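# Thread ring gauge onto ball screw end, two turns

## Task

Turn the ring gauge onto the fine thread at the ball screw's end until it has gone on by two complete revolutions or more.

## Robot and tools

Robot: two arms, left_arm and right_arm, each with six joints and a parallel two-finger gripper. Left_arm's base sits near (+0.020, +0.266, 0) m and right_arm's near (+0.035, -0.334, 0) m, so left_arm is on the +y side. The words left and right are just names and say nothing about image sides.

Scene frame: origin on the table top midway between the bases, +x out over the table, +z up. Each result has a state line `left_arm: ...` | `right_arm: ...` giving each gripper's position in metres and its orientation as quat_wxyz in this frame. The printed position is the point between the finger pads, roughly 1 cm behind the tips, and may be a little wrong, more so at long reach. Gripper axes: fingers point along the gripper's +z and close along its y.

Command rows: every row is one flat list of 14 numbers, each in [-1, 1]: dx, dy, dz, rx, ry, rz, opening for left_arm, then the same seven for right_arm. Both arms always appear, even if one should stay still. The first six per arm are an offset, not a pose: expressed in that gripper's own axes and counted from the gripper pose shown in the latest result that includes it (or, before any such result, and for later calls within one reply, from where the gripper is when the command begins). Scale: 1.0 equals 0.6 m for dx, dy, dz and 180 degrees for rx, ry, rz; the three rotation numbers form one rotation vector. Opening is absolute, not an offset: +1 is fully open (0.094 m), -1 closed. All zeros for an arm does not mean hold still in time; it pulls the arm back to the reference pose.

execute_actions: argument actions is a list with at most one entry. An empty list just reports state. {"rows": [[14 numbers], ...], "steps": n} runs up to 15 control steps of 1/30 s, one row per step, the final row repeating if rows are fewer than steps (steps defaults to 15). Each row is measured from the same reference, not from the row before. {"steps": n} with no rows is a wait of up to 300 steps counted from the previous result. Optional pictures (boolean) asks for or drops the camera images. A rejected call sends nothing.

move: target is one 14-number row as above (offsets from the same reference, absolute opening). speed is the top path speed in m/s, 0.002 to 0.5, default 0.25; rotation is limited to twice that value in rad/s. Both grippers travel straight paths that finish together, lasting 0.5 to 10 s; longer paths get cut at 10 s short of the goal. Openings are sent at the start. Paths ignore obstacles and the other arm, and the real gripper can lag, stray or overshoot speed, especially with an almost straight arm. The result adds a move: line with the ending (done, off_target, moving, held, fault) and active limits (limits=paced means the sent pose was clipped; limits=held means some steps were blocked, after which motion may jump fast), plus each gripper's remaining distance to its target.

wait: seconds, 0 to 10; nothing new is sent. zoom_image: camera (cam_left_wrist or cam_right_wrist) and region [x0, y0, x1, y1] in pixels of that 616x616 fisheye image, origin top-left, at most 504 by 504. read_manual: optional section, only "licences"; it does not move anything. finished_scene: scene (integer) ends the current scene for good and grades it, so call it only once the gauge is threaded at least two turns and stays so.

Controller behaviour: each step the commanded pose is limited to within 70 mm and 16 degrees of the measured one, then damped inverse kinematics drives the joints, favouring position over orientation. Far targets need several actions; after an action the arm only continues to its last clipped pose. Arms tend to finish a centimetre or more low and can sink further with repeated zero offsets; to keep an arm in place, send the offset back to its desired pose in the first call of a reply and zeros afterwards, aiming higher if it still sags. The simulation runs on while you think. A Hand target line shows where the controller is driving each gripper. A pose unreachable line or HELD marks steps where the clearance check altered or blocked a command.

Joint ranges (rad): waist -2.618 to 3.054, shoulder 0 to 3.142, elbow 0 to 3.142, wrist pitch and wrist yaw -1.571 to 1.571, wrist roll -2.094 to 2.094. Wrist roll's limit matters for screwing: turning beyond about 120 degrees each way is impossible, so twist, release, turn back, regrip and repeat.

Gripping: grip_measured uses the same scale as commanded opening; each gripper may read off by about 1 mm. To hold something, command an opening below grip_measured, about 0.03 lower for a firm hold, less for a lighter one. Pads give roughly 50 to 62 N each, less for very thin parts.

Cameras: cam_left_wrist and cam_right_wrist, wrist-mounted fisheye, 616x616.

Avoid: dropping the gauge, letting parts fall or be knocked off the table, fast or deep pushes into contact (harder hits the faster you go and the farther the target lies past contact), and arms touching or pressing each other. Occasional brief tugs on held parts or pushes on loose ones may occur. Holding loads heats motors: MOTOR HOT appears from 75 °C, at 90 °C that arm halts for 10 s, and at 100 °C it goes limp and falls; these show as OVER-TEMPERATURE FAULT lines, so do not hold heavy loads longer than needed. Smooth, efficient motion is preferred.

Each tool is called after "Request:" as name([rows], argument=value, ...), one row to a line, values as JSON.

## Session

Request:
execute_actions(actions=[])

Scene clock: 0.00 s of 5200.00 s.
left_arm: end_effector_position=(+0.5436, +0.0756, +0.2730) grip_measured=+1.000 end_effector_quat_wxyz=(+0.590, +0.664, +0.379, +0.259) | right_arm: end_effector_position=(+0.0793, -0.1306, +0.1391) grip_measured=+1.000 end_effector_quat_wxyz=(+0.007, +0.831, -0.556, +0.017)
Joint positions: left_arm=[-0.218  1.792  1.313  0.292  0.409  1.541  0.094] | right_arm=[ 1.363  1.35   1.155 -1.401  0.027 -0.59   0.094]
Joint velocities: left_arm=[ 0.007 -0.007  0.007 -0.081 -0.022 -0.051  0.   ] | right_arm=[ 0.017  0.012 -0.002 -0.022 -0.066  0.022  0.   ]
Motor temperatures (°C, as the motors report them): left_arm=[29 32 52 41 28 28] | right_arm=[28 43 39 30 32 28]
Hand target (left_arm): +0.543, +0.075, +0.271; +0.587, +0.667, +0.384, +0.253
Hand target (right_arm): +0.079, -0.129, +0.142; +0.001, +0.831, -0.556, +0.013

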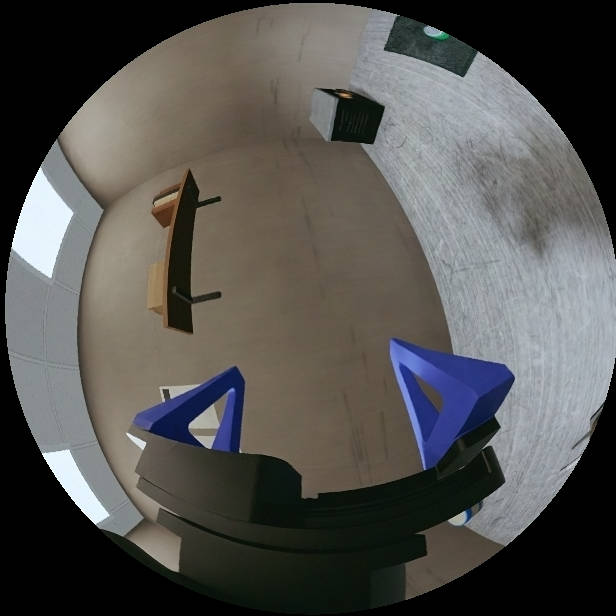

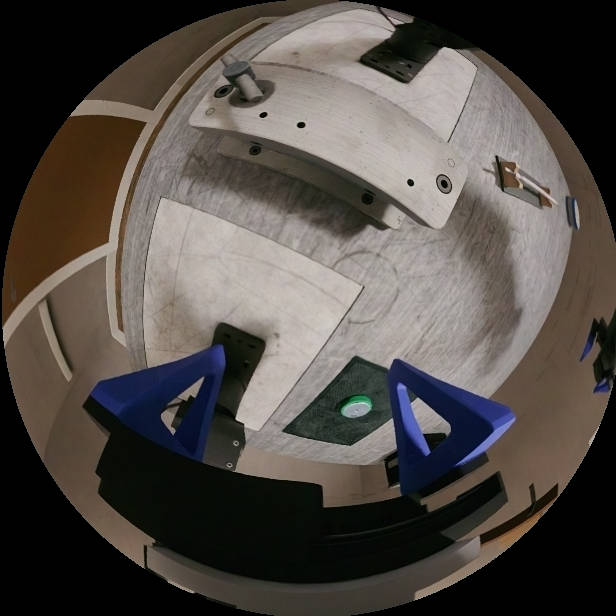

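Request:
zoom_image(camera="cam_right_wrist", region=[460, 120, 610, 270])

Region (460, 120, 610, 270) of cam_right_wrist's 616x616 image, scaled by 3.360, with more detail than that image has.

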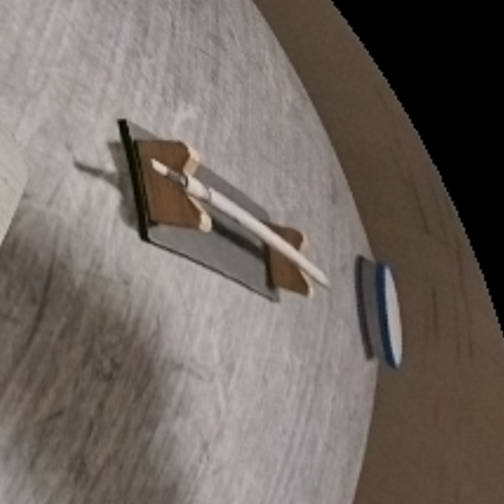

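Request:
move(target=[-0.0917,-0.2347,-0.3873,0.4461,0.010,0.0436,1.0, 0.3857,-0.134,0.0,0,0,0.594,1.0], speed=0.3)

Scene clock: 123.67 s of 5200.00 s.
left_arm: end_effector_position=(+0.3043, +0.1684, +0.1817) grip_measured=+1.000 end_effector_quat_wxyz=(+0.013, +0.902, +0.431, +0.008) | right_arm: end_effector_position=(+0.2312, -0.3179, +0.1427) grip_measured=+1.000 end_effector_quat_wxyz=(-0.006, -0.056, +0.998, -0.018)
Joint positions: left_arm=[-0.325  1.669  1.623 -1.495  0.006  1.921  0.094] | right_arm=[ 0.097  1.299  1.131 -1.416  0.035 -0.006  0.094]
Joint velocities: left_arm=[-0.007 -0.002 -0.007 -0.095 -0.022 -0.066  0.   ] | right_arm=[-0.012 -0.012  0.017 -0.007  0.022  0.066  0.   ]
Motor temperatures (°C, as the motors report them): left_arm=[29 44 55 46 28 28] | right_arm=[28 43 43 29 31 28]
Hand target (left_arm): +0.301, +0.168, +0.180; +0.002, +0.903, +0.430, -0.000
Hand target (right_arm): +0.239, -0.318, +0.148; +0.008, -0.048, +0.999, -0.015
Off the commanded pose (left_arm): 0.005 m, 2 deg.
Off the commanded pose (right_arm): 0.013 m, 2 deg.
After step 90, 117.00 s passed at rest.
move: off_target (right_arm)

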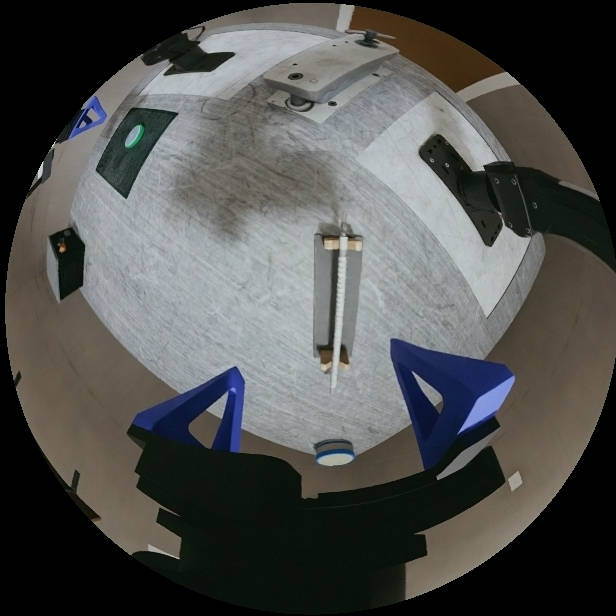

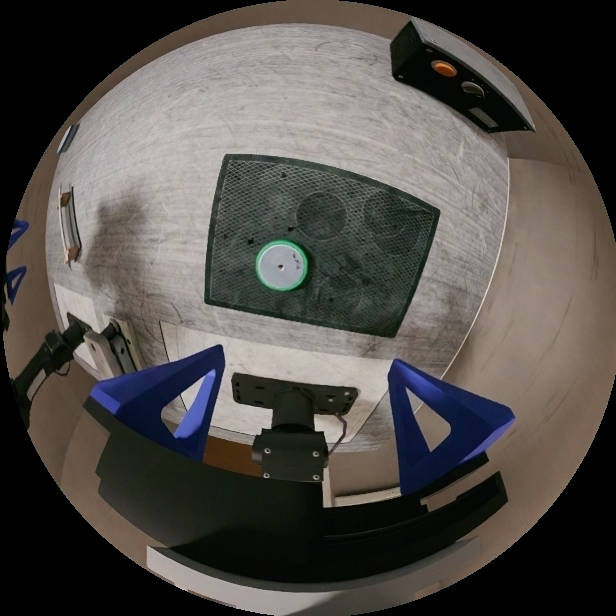

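Request:
move(target=[0.0763,-0.030,0.110,0.0933,0,0,0.4, -0.033,0.0385,0.108,-0.0117,-0.008,0,1.0], speed=0.2)

Scene clock: 207.77 s of 5200.00 s.
left_arm: end_effector_position=(+0.3228, +0.2121, +0.1135) grip_measured=+0.402 end_effector_quat_wxyz=(-0.113, +0.894, +0.432, -0.046) | right_arm: end_effector_position=(+0.2477, -0.2985, +0.0800) grip_measured=+1.000 end_effector_quat_wxyz=(+0.007, -0.055, +0.998, -0.003)
Joint positions: left_arm=[-0.241  1.912  1.623 -1.498 -0.114  1.984  0.066] | right_arm=[ 0.155  1.362  0.929 -1.124  0.007  0.054  0.094]
Joint velocities: left_arm=[ 0.007  0.002 -0.002 -0.037 -0.007 -0.037 -0.   ] | right_arm=[ 0.002 -0.002 -0.007 -0.007 -0.051  0.007  0.   ]
Motor temperatures (°C, as the motors report them): left_arm=[29 39 53 38 28 28] | right_arm=[28 41 45 29 30 28]
Hand target (left_arm): +0.321, +0.215, +0.114; -0.120, +0.894, +0.429, -0.053
Hand target (right_arm): +0.248, -0.295, +0.077; +0.006, -0.056, +0.998, +0.001
Off the commanded pose (left_arm): 0.003 m, 1 deg.
Off the commanded pose (right_arm): 0.005 m, 0 deg.
After step 90, 79.77 s passed at rest.
move: done

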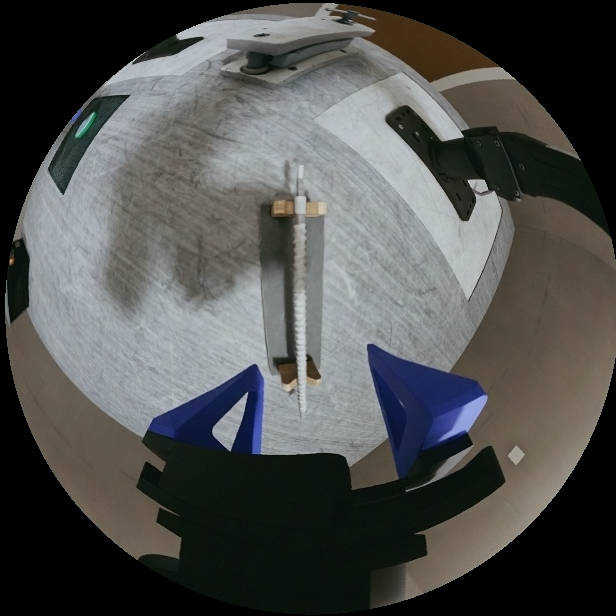

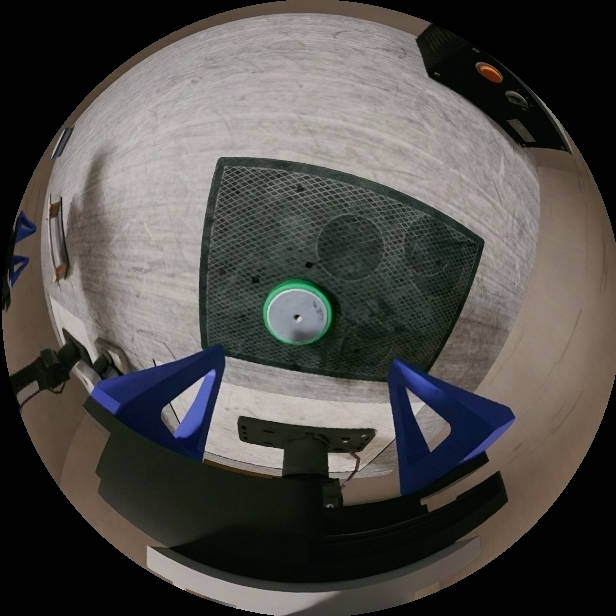

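Request:
move(target=[0.0,0.0133,0.062,0.005,0,0,0.1, 0.0133,0.0135,0.078,0,0,0,0.5], speed=0.12)

Scene clock: 220.90 s of 5200.00 s.
left_arm: end_effector_position=(+0.3242, +0.2122, +0.0834) grip_measured=+0.102 end_effector_quat_wxyz=(-0.112, +0.894, +0.432, -0.043) | right_arm: end_effector_position=(+0.2394, -0.2931, +0.0361) grip_measured=+0.503 end_effector_quat_wxyz=(+0.007, -0.054, +0.999, -0.002)
Joint positions: left_arm=[-0.241  1.924  1.52  -1.377 -0.117  1.984  0.052] | right_arm=[ 0.187  1.386  0.765 -0.937  0.007  0.089  0.071]
Joint velocities: left_arm=[ 0.007 -0.012  0.007 -0.022  0.007 -0.022  0.   ] | right_arm=[-0.002 -0.002  0.012  0.007  0.022  0.022  0.   ]
Motor temperatures (°C, as the motors report them): left_arm=[29 41 52 38 28 28] | right_arm=[28 41 43 29 30 28]
Hand target (left_arm): +0.322, +0.214, +0.076; -0.120, +0.893, +0.432, -0.049
Hand target (right_arm): +0.239, -0.291, +0.033; +0.007, -0.055, +0.998, -0.003
Off the commanded pose (left_arm): 0.008 m, 1 deg.
Off the commanded pose (right_arm): 0.003 m, 0 deg.
After step 90, 9.10 s passed at rest.
move: done

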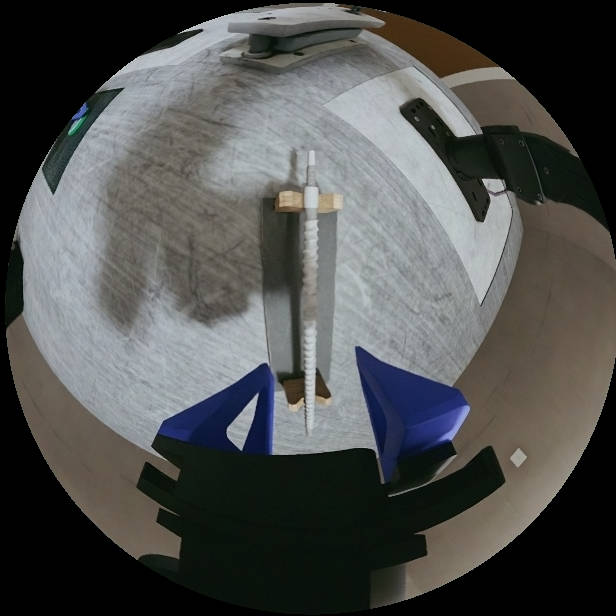

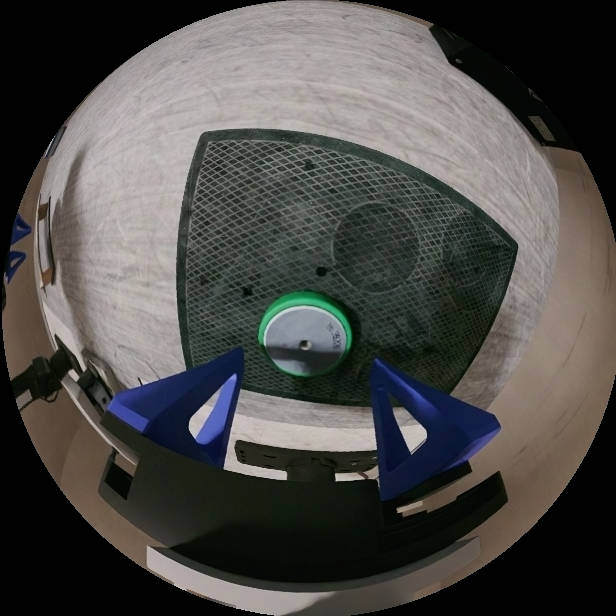

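Request:
move(target=[0.0,-0.002,0.066,0.006,0,0,0.0, -0.003,0.005,0.033,0,0,0,0.4], speed=0.06)

Scene clock: 244.50 s of 5200.00 s.
left_arm: end_effector_position=(+0.3190, +0.2147, +0.0531) grip_measured=+0.002 end_effector_quat_wxyz=(-0.113, +0.894, +0.432, -0.039) | right_arm: end_effector_position=(+0.2428, -0.2915, +0.0202) grip_measured=+0.403 end_effector_quat_wxyz=(+0.010, -0.052, +0.999, -0.002)
Joint positions: left_arm=[-0.241  1.924  1.397 -1.249 -0.123  1.984  0.047] | right_arm=[ 0.191  1.424  0.727 -0.855  0.007  0.095  0.066]
Joint velocities: left_arm=[-0.002  0.002 -0.022 -0.007 -0.022  0.066  0.   ] | right_arm=[ 0.007  0.002 -0.002 -0.022  0.007 -0.022 -0.001]
Motor temperatures (°C, as the motors report them): left_arm=[29 42 51 37 28 28] | right_arm=[28 41 42 29 30 28]
Hand target (left_arm): +0.316, +0.220, +0.045; -0.120, +0.893, +0.432, -0.047
Hand target (right_arm): +0.241, -0.290, +0.016; +0.007, -0.053, +0.999, -0.002
Off the commanded pose (left_arm): 0.010 m, 1 deg.
Off the commanded pose (right_arm): 0.005 m, 0 deg.
After step 90, 19.47 s passed at rest.
move: done

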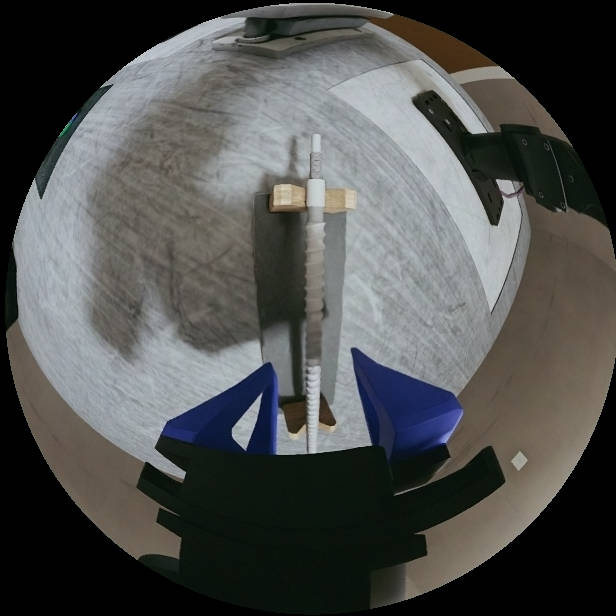

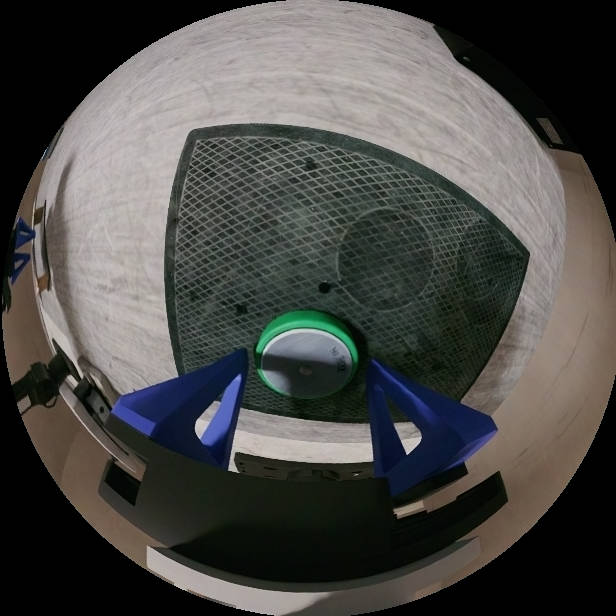

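Request:
zoom_image(camera="cam_left_wrist", region=[250, 110, 390, 250])

Request:
zoom_image(camera="cam_left_wrist", region=[230, 300, 400, 470])

Region (250, 110, 390, 250) of cam_left_wrist's 616x616 image, scaled by 3.600, with more detail than that image has.

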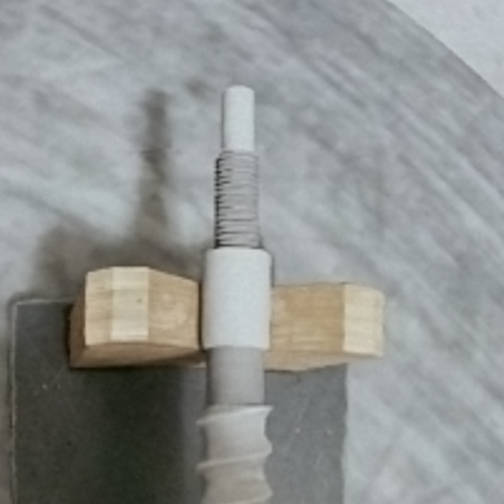

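Region (230, 300, 400, 470) of cam_left_wrist's 616x616 image, scaled by 2.965, with more detail than that image has.

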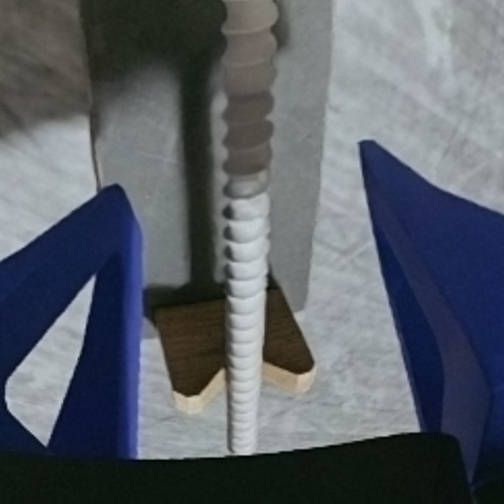

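Request:
move(target=[-0.033,0.003,0.058,0.006,0,0,-0.1, 0.003,0.003,0.016,0,0,0,0.35], speed=0.05)

Scene clock: 267.47 s of 5200.00 s.
left_arm: end_effector_position=(+0.3051, +0.2068, +0.0276) grip_measured=-0.098 end_effector_quat_wxyz=(-0.119, +0.894, +0.431, -0.039) | right_arm: end_effector_position=(+0.2433, -0.2914, +0.0158) grip_measured=+0.353 end_effector_quat_wxyz=(+0.016, -0.051, +0.999, -0.001)
Joint positions: left_arm=[-0.279  1.924  1.287 -1.151 -0.124  1.947  0.042] | right_arm=[ 0.191  1.424  0.708 -0.824  0.007  0.098  0.064]
Joint velocities: left_arm=[ 0.007 -0.002 -0.002  0.022 -0.022 -0.022  0.001] | right_arm=[ 0.002  0.002  0.007  0.066 -0.095 -0.007 -0.   ]
Motor temperatures (°C, as the motors report them): left_arm=[29 43 50 36 28 28] | right_arm=[28 41 41 29 30 28]
Hand target (left_arm): +0.301, +0.205, +0.019; -0.121, +0.893, +0.432, -0.043
Hand target (right_arm): +0.241, -0.290, +0.011; +0.010, -0.052, +0.999, -0.002
Off the commanded pose (left_arm): 0.010 m, 1 deg.
Off the commanded pose (right_arm): 0.006 m, 1 deg.
After step 90, 18.93 s passed at rest.
move: done

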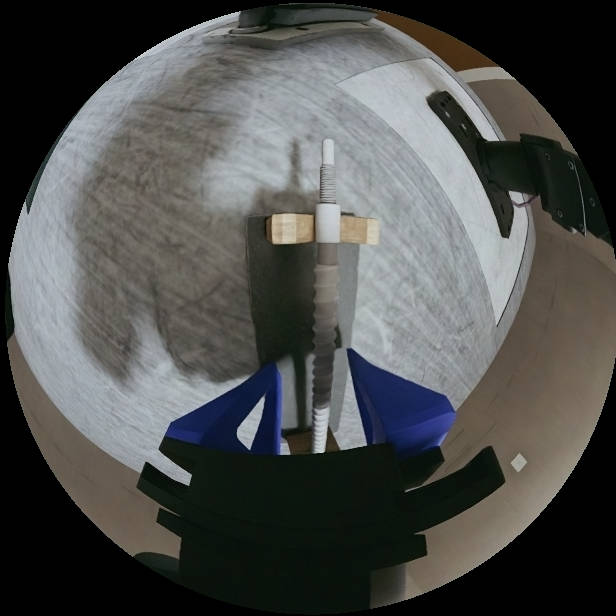

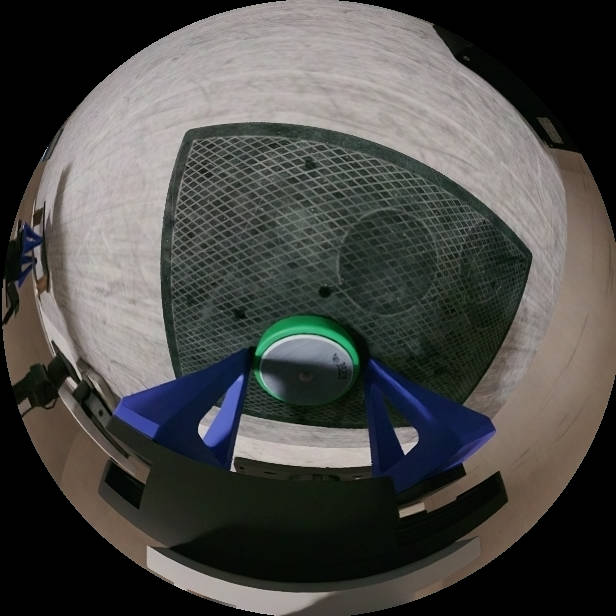

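Request:
execute_actions(actions=[])

Scene clock: 288.10 s of 5200.00 s.
left_arm: end_effector_position=(+0.3051, +0.2068, +0.0276) grip_measured=-0.098 end_effector_quat_wxyz=(-0.119, +0.894, +0.431, -0.038) | right_arm: end_effector_position=(+0.2438, -0.2913, +0.0158) grip_measured=+0.353 end_effector_quat_wxyz=(+0.017, -0.051, +0.999, -0.001)
Joint positions: left_arm=[-0.279  1.924  1.287 -1.151 -0.124  1.945  0.042] | right_arm=[ 0.191  1.424  0.708 -0.822  0.007  0.098  0.064]
Joint velocities: left_arm=[ 0.007  0.022 -0.007  0.022 -0.037  0.022  0.001] | right_arm=[-0.007  0.007  0.007 -0.051 -0.022  0.022 -0.001]
Motor temperatures (°C, as the motors report them): left_arm=[29 42 49 36 28 28] | right_arm=[28 40 41 29 30 28]
Hand target (left_arm): +0.301, +0.205, +0.019; -0.121, +0.893, +0.432, -0.043
Hand target (right_arm): +0.241, -0.290, +0.011; +0.010, -0.052, +0.999, -0.002
Off the commanded pose (left_arm): 0.010 m, 1 deg.
Off the commanded pose (right_arm): 0.006 m, 1 deg.
Steps of this call (steps 1 to 90: nothing new was sent; then 17.63 s passed at rest). Readings (end_effector_position):
1: left_arm (+0.3051, +0.2068, +0.0276) | right_arm (+0.2435, -0.2914, +0.0158)
2: left_arm (+0.3051, +0.2068, +0.0276) | right_arm (+0.2436, -0.2914, +0.0158)
4: left_arm (+0.3051, +0.2068, +0.0276) | right_arm (+0.2436, -0.2914, +0.0158)
8: left_arm (+0.3051, +0.2068, +0.0276) | right_arm (+0.2437, -0.2913, +0.0158)
90: the state above

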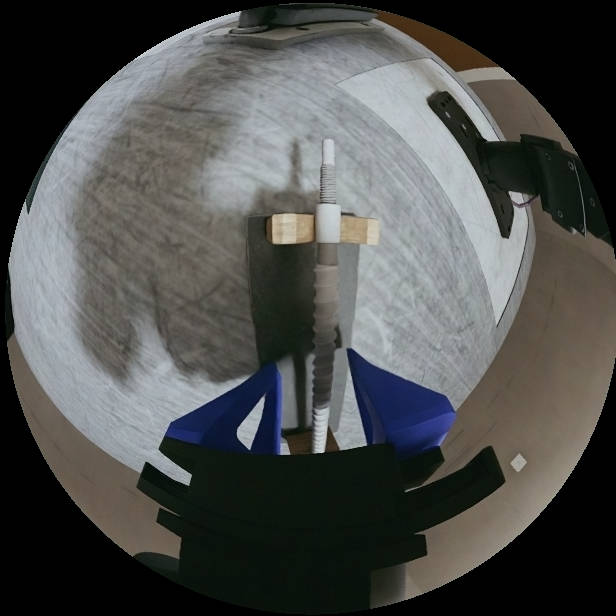

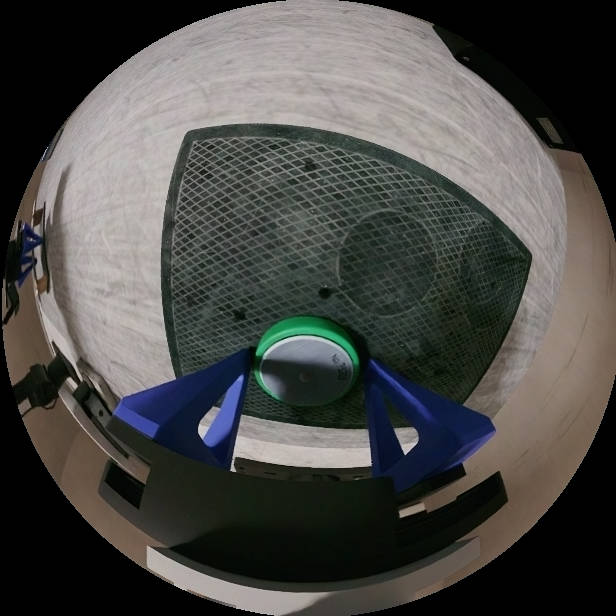

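Request:
execute_actions([
  {"rows": [[-0.0071,-0.003,0.0145,0,0,0,-0.1,0.0047,0.0027,0.010,0.0004,0.0045,-0.0006,0.30],[-0.0071,-0.006,0.015,0,0,0,-0.1,0.0047,0.0027,0.010,0.0004,0.0045,-0.0006,0.26],[-0.0071,-0.009,0.0155,0,0,0,-0.1,0.0047,0.0027,0.010,0.0004,0.0045,-0.0006,0.22],[-0.0071,-0.011,0.016,0,0,0,-0.2,0.0047,0.0027,0.010,0.0004,0.0045,-0.0006,0.19],[-0.0071,-0.011,0.016,0,0,0,-0.3,0.0047,0.0027,0.010,0.0004,0.0045,-0.0006,0.16],[-0.0071,-0.011,0.016,0,0,0,-0.4,0.0047,0.0027,0.010,0.0004,0.0045,-0.0006,0.14],[-0.0071,-0.011,0.016,0,0,0,-0.5,0.0047,0.0027,0.010,0.0004,0.0045,-0.0006,0.12],[-0.0071,-0.011,0.016,0,0,0,-0.55,0.0047,0.0027,0.010,0.0004,0.0045,-0.0006,0.105],[-0.0071,-0.011,0.016,0,0,0,-0.6,0.0047,0.0027,0.010,0.0004,0.0045,-0.0006,0.09],[-0.0071,-0.011,0.016,0,0,0,-0.6,0.0047,0.0027,0.010,0.0004,0.0045,-0.0006,0.08],[-0.0071,-0.011,0.016,0,0,0,-0.6,0.0047,0.0027,0.010,0.0004,0.0045,-0.0006,0.07],[-0.0071,-0.011,0.016,0,0,0,-0.6,0.0047,0.0027,0.010,0.0004,0.0045,-0.0006,0.06],[-0.0071,-0.011,0.016,0,0,0,-0.6,0.0047,0.0027,0.010,0.0004,0.0045,-0.0006,0.05],[-0.0071,-0.011,0.016,0,0,0,-0.6,0.0047,0.0027,0.010,0.0004,0.0045,-0.0006,0.04]], "steps": 15},
])

Request:
execute_actions([
  {"steps": 15},
])

Scene clock: 322.73 s of 5200.00 s.
left_arm: end_effector_position=(+0.3000, +0.2090, +0.0241) grip_measured=-0.598 end_effector_quat_wxyz=(-0.119, +0.894, +0.431, -0.036) | right_arm: end_effector_position=(+0.2436, -0.2901, +0.0141) grip_measured=+0.081 end_effector_quat_wxyz=(+0.014, -0.051, +0.999, +0.001)
Joint positions: left_arm=[-0.279  1.908  1.249 -1.128 -0.129  1.945  0.019] | right_arm=[ 0.193  1.433  0.708 -0.818  0.003  0.1    0.051]
Joint velocities: left_arm=[-0.012  0.002 -0.017  0.066 -0.022  0.007  0.   ] | right_arm=[ 0.002 -0.002  0.002 -0.051 -0.007  0.037  0.   ]
Motor temperatures (°C, as the motors report them): left_arm=[29 43 48 35 28 28] | right_arm=[28 40 41 29 30 28]
Hand target (left_arm): +0.296, +0.209, +0.020; -0.119, +0.894, +0.431, -0.039
Hand target (right_arm): +0.241, -0.290, +0.010; +0.010, -0.051, +0.999, -0.002
Off the commanded pose (left_arm): 0.006 m, 0 deg.
Off the commanded pose (right_arm): 0.005 m, 1 deg.
Steps of this call (steps 1 to 90: nothing new was sent; then 31.13 s passed at rest; steps 91 to 105: all 15 steps of this action). Readings (end_effector_position):
91: left_arm (+0.3047, +0.2069, +0.0273) | right_arm (+0.2438, -0.2913, +0.0157)
92: left_arm (+0.3045, +0.2069, +0.0272) | right_arm (+0.2438, -0.2913, +0.0153)
94: left_arm (+0.3042, +0.2070, +0.0270) | right_arm (+0.2437, -0.2913, +0.0145)
98: left_arm (+0.3014, +0.2078, +0.0247) | right_arm (+0.2435, -0.2903, +0.0141)
105: the state above

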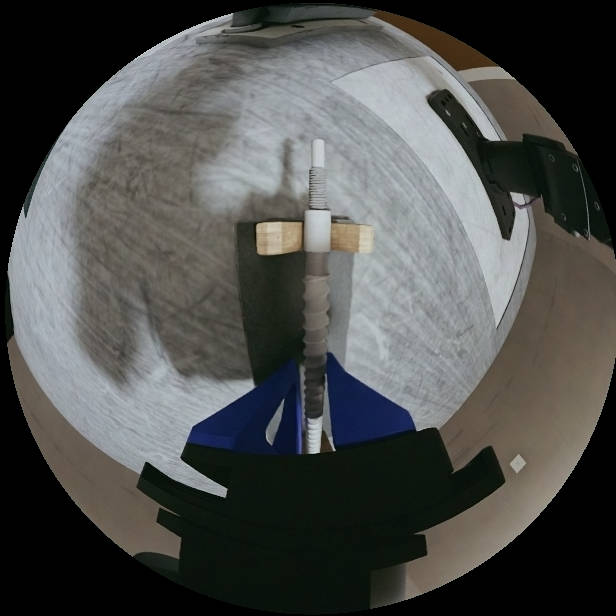

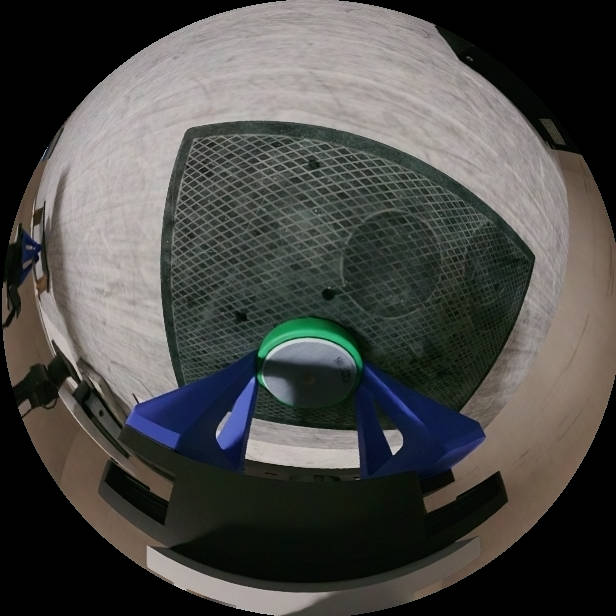

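Scene clock: 323.23 s of 5200.00 s.
left_arm: end_effector_position=(+0.3000, +0.2090, +0.0241) grip_measured=-0.598 end_effector_quat_wxyz=(-0.119, +0.894, +0.431, -0.036) | right_arm: end_effector_position=(+0.2436, -0.2901, +0.0141) grip_measured=+0.081 end_effector_quat_wxyz=(+0.014, -0.051, +0.999, +0.001)
Joint positions: left_arm=[-0.279  1.908  1.249 -1.128 -0.129  1.945  0.019] | right_arm=[ 0.193  1.433  0.708 -0.818  0.003  0.1    0.051]
Joint velocities: left_arm=[ 0.002  0.002 -0.017 -0.007 -0.007  0.022 -0.001] | right_arm=[ 0.007 -0.002 -0.007  0.022 -0.037 -0.037 -0.   ]
Motor temperatures (°C, as the motors report them): left_arm=[29 43 48 35 28 28] | right_arm=[28 40 41 29 30 28]
Hand target (left_arm): +0.296, +0.209, +0.020; -0.119, +0.894, +0.431, -0.039
Hand target (right_arm): +0.241, -0.290, +0.010; +0.010, -0.052, +0.999, -0.002
Off the commanded pose (left_arm): 0.006 m, 0 deg.
Off the commanded pose (right_arm): 0.005 m, 1 deg.
Steps of this call (steps 1 to 15: nothing new was sent). Readings (end_effector_position):
1: left_arm (+0.3000, +0.2090, +0.0241) | right_arm (+0.2436, -0.2901, +0.0141)
2: left_arm (+0.3000, +0.2090, +0.0241) | right_arm (+0.2436, -0.2901, +0.0141)
4: left_arm (+0.3000, +0.2090, +0.0241) | right_arm (+0.2436, -0.2901, +0.0141)
8: left_arm (+0.3000, +0.2090, +0.0241) | right_arm (+0.2436, -0.2901, +0.0141)
15: the state above

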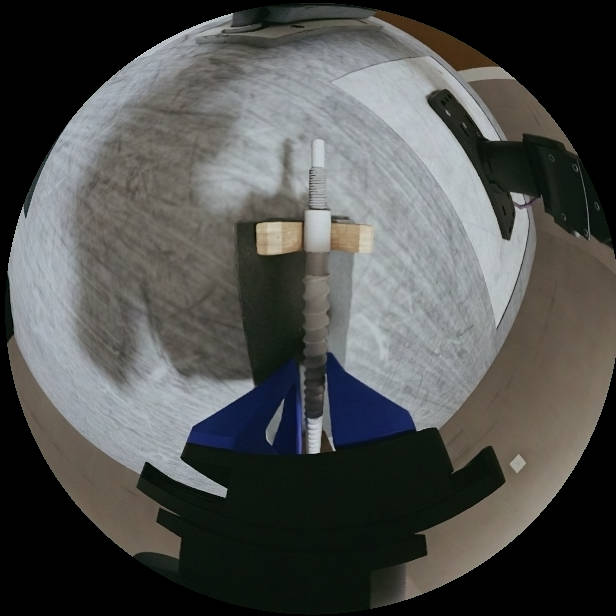

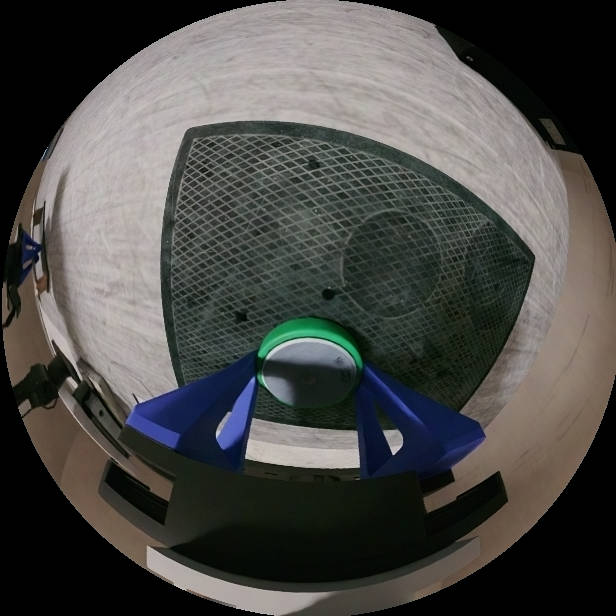

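Request:
execute_actions([
  {"rows": [[-0.0044,-0.0034,0.0077,0,0,0,-0.65,0.0045,0.0006,0.0067,0,0.0025,0,0.08],[-0.0044,-0.0034,0.0077,0,0,0,-0.70,0.0045,0.0006,0.0067,0,0.0025,0,0.12],[-0.0044,-0.0034,0.0077,0,0,0,-0.74,0.0045,0.0006,0.0067,0,0.0025,0,0.18],[-0.0044,-0.0034,0.0077,0,0,0,-0.77,0.0045,0.0006,0.0067,0,0.0025,0,0.25],[-0.0044,-0.0034,0.0077,0,0,0,-0.79,0.0045,0.0006,0.0067,0,0.0025,0,0.32],[-0.0044,-0.0034,0.0077,0,0,0,-0.81,0.0045,0.0006,0.0067,0,0.0025,0,0.40],[-0.0044,-0.0034,0.0077,0,0,0,-0.83,0.0045,0.0006,0.0067,0,0.0025,0,0.45],[-0.0044,-0.0034,0.0077,0,0,0,-0.85,0.0045,0.0006,0.0067,0,0.0025,0,0.45],[-0.0044,-0.0034,0.0077,0,0,0,-0.87,0.0045,0.0006,0.0067,0,0.0025,0,0.45],[-0.0044,-0.0034,0.0077,0,0,0,-0.90,0.0045,0.0006,0.0067,0,0.0025,0,0.45],[-0.0044,-0.0034,0.0077,0,0,0,-0.93,0.0045,0.0006,0.0067,0,0.0025,0,0.45],[-0.0044,-0.0034,0.0077,0,0,0,-0.95,0.0045,0.0006,0.0067,0,0.0025,0,0.45]], "steps": 15},
], pictures=false)

Request:
move(target=[-0.0044,-0.0034,0.0077,0,0,0,-0.95,0.0045,0.0006,0.0067,-0.002,0.002,-0.5,0.45], speed=0.4)

Scene clock: 338.13 s of 5200.00 s.
left_arm: end_effector_position=(+0.2996, +0.2095, +0.0230) grip_measured=-0.841 end_effector_quat_wxyz=(-0.120, +0.894, +0.430, -0.035) | right_arm: end_effector_position=(+0.2438, -0.2901, +0.0141) grip_measured=+0.447 end_effector_quat_wxyz=(+0.014, -0.051, +0.999, +0.001)
Joint positions: left_arm=[-0.28   1.908  1.244 -1.122 -0.131  1.947  0.007] | right_arm=[ 0.193  1.433  0.708 -0.817  0.003  0.1    0.068]
Joint velocities: left_arm=[ 0.007 -0.007 -0.007  0.051 -0.037  0.037  0.001] | right_arm=[-0.012 -0.007  0.007  0.066  0.051  0.037 -0.001]
Motor temperatures (°C, as the motors report them): left_arm=[29 44 48 34 28 28] | right_arm=[28 40 41 29 30 28]
Hand target (left_arm): +0.296, +0.209, +0.020; -0.120, +0.894, +0.431, -0.036
Hand target (right_arm): +0.241, -0.290, +0.010; +0.010, -0.051, +0.999, +0.001
Off the commanded pose (left_arm): 0.005 m, 0 deg.
Off the commanded pose (right_arm): 0.005 m, 0 deg.
Steps of this call (steps 1 to 90: nothing new was sent; then 11.40 s passed at rest; steps 91 to 105: all 15 steps of this action). Readings (end_effector_position):
91: left_arm (+0.2996, +0.2093, +0.0241) | right_arm (+0.2436, -0.2901, +0.0141)
92: left_arm (+0.2990, +0.2098, +0.0239) | right_arm (+0.2436, -0.2901, +0.0141)
94: left_arm (+0.2994, +0.2096, +0.0238) | right_arm (+0.2438, -0.2901, +0.0141)
98: left_arm (+0.2996, +0.2095, +0.0230) | right_arm (+0.2438, -0.2901, +0.0141)
105: the state above

Scene clock: 341.00 s of 5200.00 s.
left_arm: end_effector_position=(+0.2996, +0.2095, +0.0230) grip_measured=-0.841 end_effector_quat_wxyz=(-0.120, +0.894, +0.430, -0.035) | right_arm: end_effector_position=(+0.2481, -0.2732, +0.0149) grip_measured=+0.447 end_effector_quat_wxyz=(-0.047, +0.734, -0.677, -0.014)
Joint positions: left_arm=[-0.28   1.908  1.244 -1.122 -0.131  1.947  0.007] | right_arm=[ 0.2    1.433  0.708 -0.786 -0.078 -1.44   0.068]
Joint velocities: left_arm=[ 0.007  0.022 -0.007  0.022 -0.022 -0.022  0.   ] | right_arm=[ 0.012 -0.002 -0.002 -0.022  0.022 -0.022  0.001]
Motor temperatures (°C, as the motors report them): left_arm=[29 44 48 34 28 28] | right_arm=[28 40 41 29 30 28]
Hand target (left_arm): +0.295, +0.210, +0.019; -0.121, +0.894, +0.430, -0.035
Hand target (right_arm): +0.241, -0.289, +0.011; -0.008, +0.743, -0.670, +0.005
Off the commanded pose (left_arm): 0.006 m, 0 deg.
Off the commanded pose (right_arm): 0.019 m, 5 deg.
move: off_target (right_arm)

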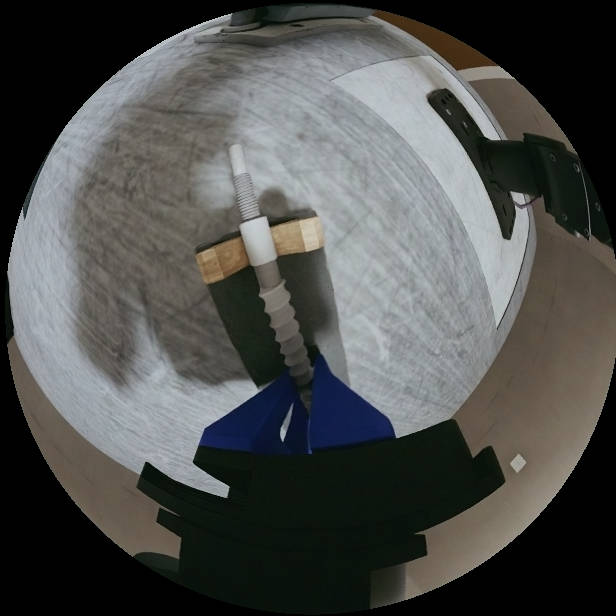

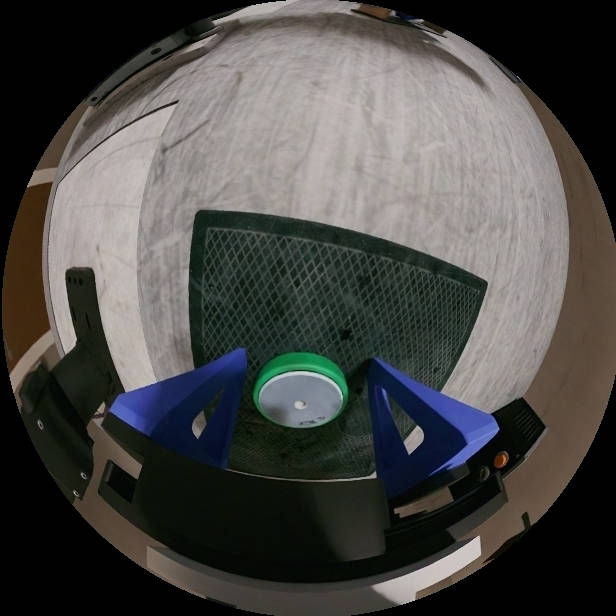

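Request:
move(target=[-0.0044,-0.0034,0.0,0,0,0,-0.1,0.0264,0.0111,-0.0097,-0.0162,0.0267,-0.0067,0.45], speed=0.05)

Scene clock: 372.10 s of 5200.00 s.
left_arm: end_effector_position=(+0.2931, +0.2136, +0.0276) grip_measured=-0.102 end_effector_quat_wxyz=(-0.133, +0.893, +0.428, -0.040) | right_arm: end_effector_position=(+0.2396, -0.2884, +0.0159) grip_measured=+0.447 end_effector_quat_wxyz=(-0.003, +0.742, -0.670, -0.000)
Joint positions: left_arm=[-0.28   1.898  1.244 -1.157 -0.144  1.947  0.042] | right_arm=[ 0.2    1.438  0.72  -0.849 -0.004 -1.464  0.068]
Joint velocities: left_arm=[-0.007 -0.022 -0.017  0.022 -0.037  0.007  0.   ] | right_arm=[-0.017 -0.007 -0.002 -0.022 -0.007  0.022  0.   ]
Motor temperatures (°C, as the motors report them): left_arm=[29 45 47 33 28 28] | right_arm=[28 40 41 28 31 28]
Hand target (left_arm): +0.296, +0.209, +0.024; -0.120, +0.894, +0.430, -0.036
Hand target (right_arm): +0.242, -0.290, +0.019; +0.000, +0.742, -0.670, -0.001
Off the commanded pose (left_arm): 0.007 m, 2 deg.
Off the commanded pose (right_arm): 0.005 m, 0 deg.
After step 90, 26.80 s passed at rest.
move: done

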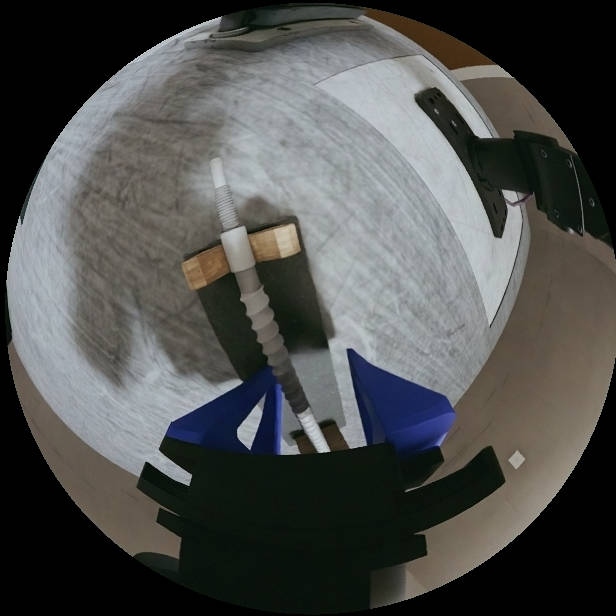

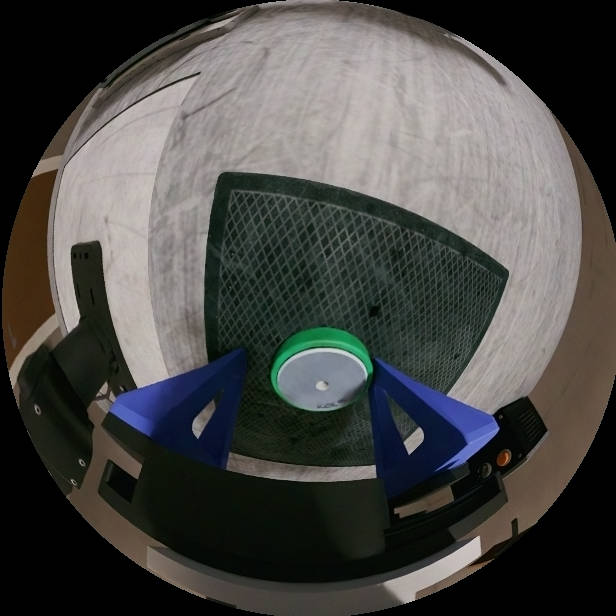

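Request:
move(target=[0.0025,-0.0056,-0.0503,-0.0844,-0.0287,-0.1094,-0.1,0.0063,-0.0128,-0.0035,0,0,0,0.45], speed=0.1)

Scene clock: 408.13 s of 5200.00 s.
left_arm: end_effector_position=(+0.3009, +0.2096, +0.0586) grip_measured=-0.102 end_effector_quat_wxyz=(-0.007, +0.821, +0.572, +0.001) | right_arm: end_effector_position=(+0.2413, -0.2912, +0.0148) grip_measured=+0.447 end_effector_quat_wxyz=(+0.001, +0.743, -0.669, -0.002)
Joint positions: left_arm=[-0.204  1.677  1.139 -1.042 -0.011  1.717  0.042] | right_arm=[ 0.186  1.453  0.728 -0.849 -0.002 -1.48   0.068]
Joint velocities: left_arm=[-0.017 -0.002 -0.017 -0.022  0.022 -0.022 -0.   ] | right_arm=[-0.012 -0.002 -0.007 -0.007 -0.022 -0.066  0.001]
Motor temperatures (°C, as the motors report them): left_arm=[29 45 47 33 28 28] | right_arm=[28 39 43 28 30 28]
Hand target (left_arm): +0.298, +0.211, +0.059; -0.000, +0.815, +0.580, -0.000
Hand target (right_arm): +0.247, -0.292, +0.018; -0.003, +0.742, -0.670, -0.000
Off the commanded pose (left_arm): 0.004 m, 2 deg.
Off the commanded pose (right_arm): 0.007 m, 0 deg.
After step 90, 30.47 s passed at rest.
move: done

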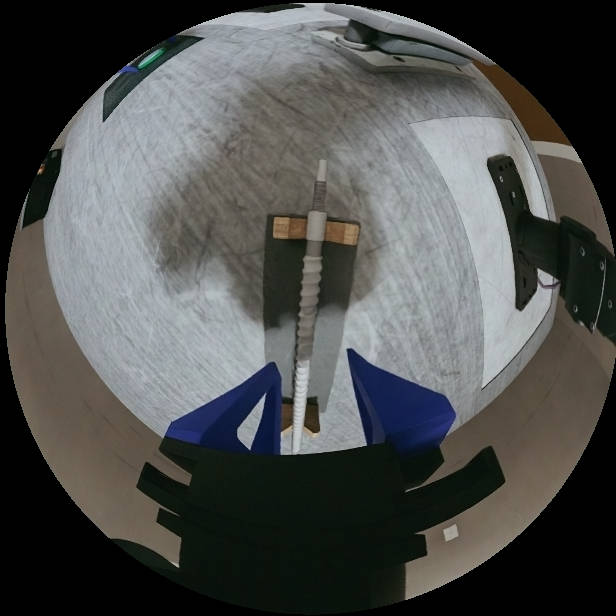

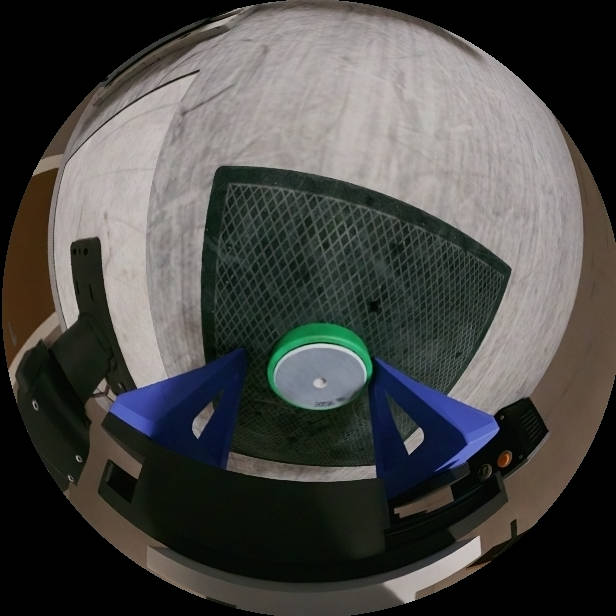

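Request:
move(target=[0,0.0075,0.058,0,0,0.0275,-0.4,0.0,-0.006,-0.005,0,0,0,0.10], speed=0.04)

Request:
execute_actions([
  {"rows": [[0,0,0.003,0,0,0,-0.4,0,-0.006,-0.005,0,0,0,0.085],[0,0,0.003,0,0,0,-0.4,0,-0.006,-0.005,0,0,0,0.07],[0,0,0.003,0,0,0,-0.4,0,-0.006,-0.005,0,0,0,0.06],[0,0,0.003,0,0,0,-0.4,0,-0.006,-0.005,0,0,0,0.05],[0,0,0.003,0,0,0,-0.4,0,-0.006,-0.005,0,0,0,0.04]], "steps": 12},
])

Scene clock: 445.33 s of 5200.00 s.
left_arm: end_effector_position=(+0.3098, +0.2076, +0.0323) grip_measured=-0.398 end_effector_quat_wxyz=(+0.002, +0.841, +0.540, +0.009) | right_arm: end_effector_position=(+0.2430, -0.2910, +0.0148) grip_measured=+0.104 end_effector_quat_wxyz=(-0.002, +0.743, -0.669, +0.001)
Joint positions: left_arm=[-0.204  1.723  1.079 -0.912 -0.01   1.792  0.028] | right_arm=[ 0.186  1.453  0.728 -0.843 -0.001 -1.481  0.052]
Joint velocities: left_arm=[ 0.002  0.007  0.022  0.007 -0.095  0.037  0.001] | right_arm=[-0.017 -0.007  0.012 -0.051  0.022  0.037  0.001]
Motor temperatures (°C, as the motors report them): left_arm=[29 45 46 32 28 28] | right_arm=[28 39 43 28 30 28]
Hand target (left_arm): +0.304, +0.209, +0.024; -0.007, +0.844, +0.536, +0.000
Hand target (right_arm): +0.245, -0.291, +0.018; +0.001, +0.743, -0.669, -0.002
Off the commanded pose (left_arm): 0.010 m, 2 deg.
Off the commanded pose (right_arm): 0.004 m, 0 deg.
After step 90, 32.73 s passed at rest.
move: done

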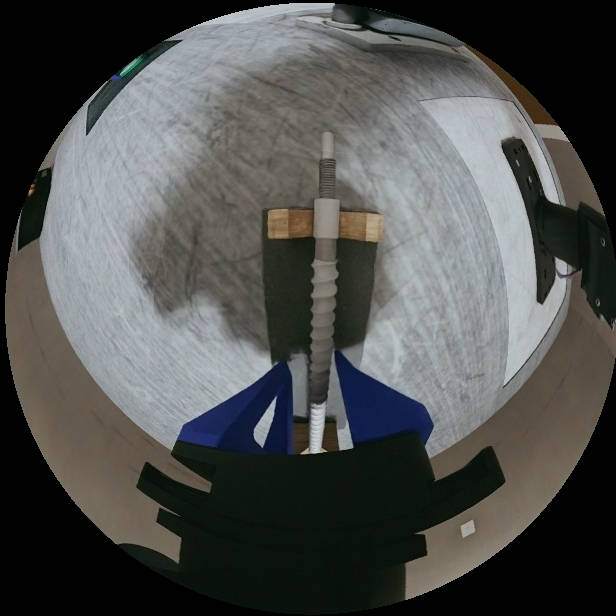

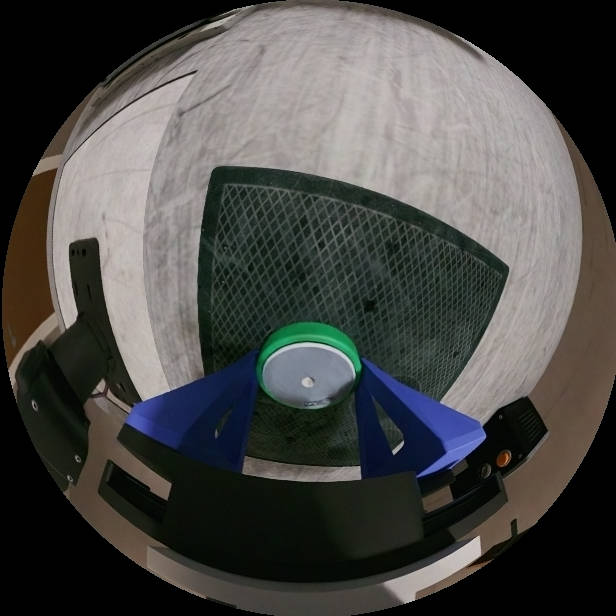

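Scene clock: 445.73 s of 5200.00 s.
left_arm: end_effector_position=(+0.3100, +0.2076, +0.0323) grip_measured=-0.398 end_effector_quat_wxyz=(+0.002, +0.841, +0.540, +0.010) | right_arm: end_effector_position=(+0.2430, -0.2910, +0.0148) grip_measured=+0.081 end_effector_quat_wxyz=(-0.002, +0.743, -0.669, +0.001)
Joint positions: left_arm=[-0.204  1.723  1.079 -0.911 -0.01   1.792  0.028] | right_arm=[ 0.186  1.453  0.728 -0.843 -0.001 -1.481  0.051]
Joint velocities: left_arm=[ 0.002 -0.012  0.007 -0.007  0.007  0.066  0.001] | right_arm=[-0.007 -0.012  0.012 -0.051 -0.022 -0.037  0.   ]
Motor temperatures (°C, as the motors report them): left_arm=[29 45 46 32 28 28] | right_arm=[28 39 43 28 30 28]
Hand target (left_arm): +0.310, +0.208, +0.030; +0.002, +0.841, +0.540, +0.009
Hand target (right_arm): +0.247, -0.291, +0.018; -0.002, +0.743, -0.669, +0.001
Off the commanded pose (left_arm): 0.002 m, 0 deg.
Off the commanded pose (right_arm): 0.005 m, 0 deg.
Steps of this call (steps 1 to 12: all 12 steps of this action). Readings (end_effector_position):
1: left_arm (+0.3099, +0.2076, +0.0323) | right_arm (+0.2430, -0.2910, +0.0148)
2: left_arm (+0.3099, +0.2076, +0.0323) | right_arm (+0.2430, -0.2910, +0.0148)
4: left_arm (+0.3099, +0.2076, +0.0323) | right_arm (+0.2430, -0.2910, +0.0148)
8: left_arm (+0.3100, +0.2076, +0.0323) | right_arm (+0.2430, -0.2910, +0.0148)
12: the state above

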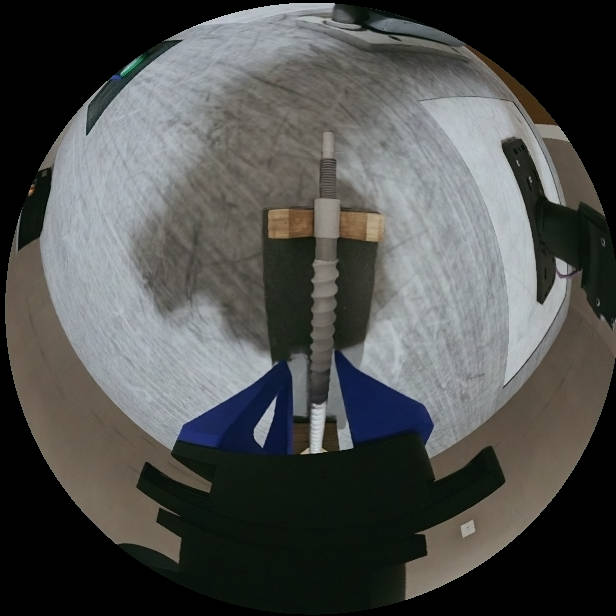

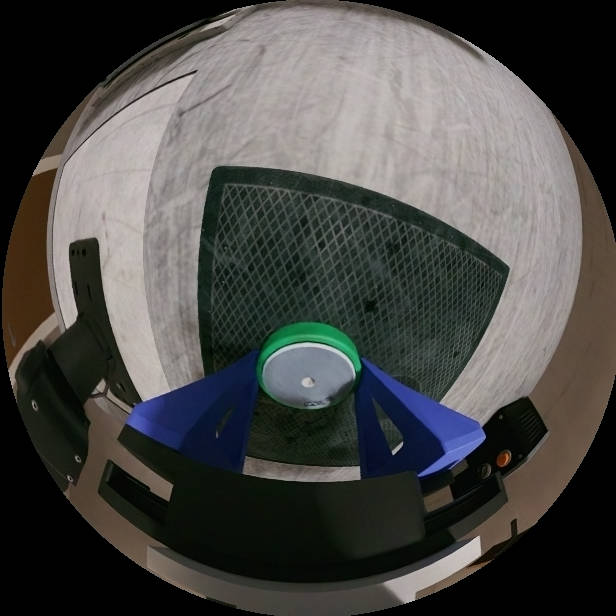

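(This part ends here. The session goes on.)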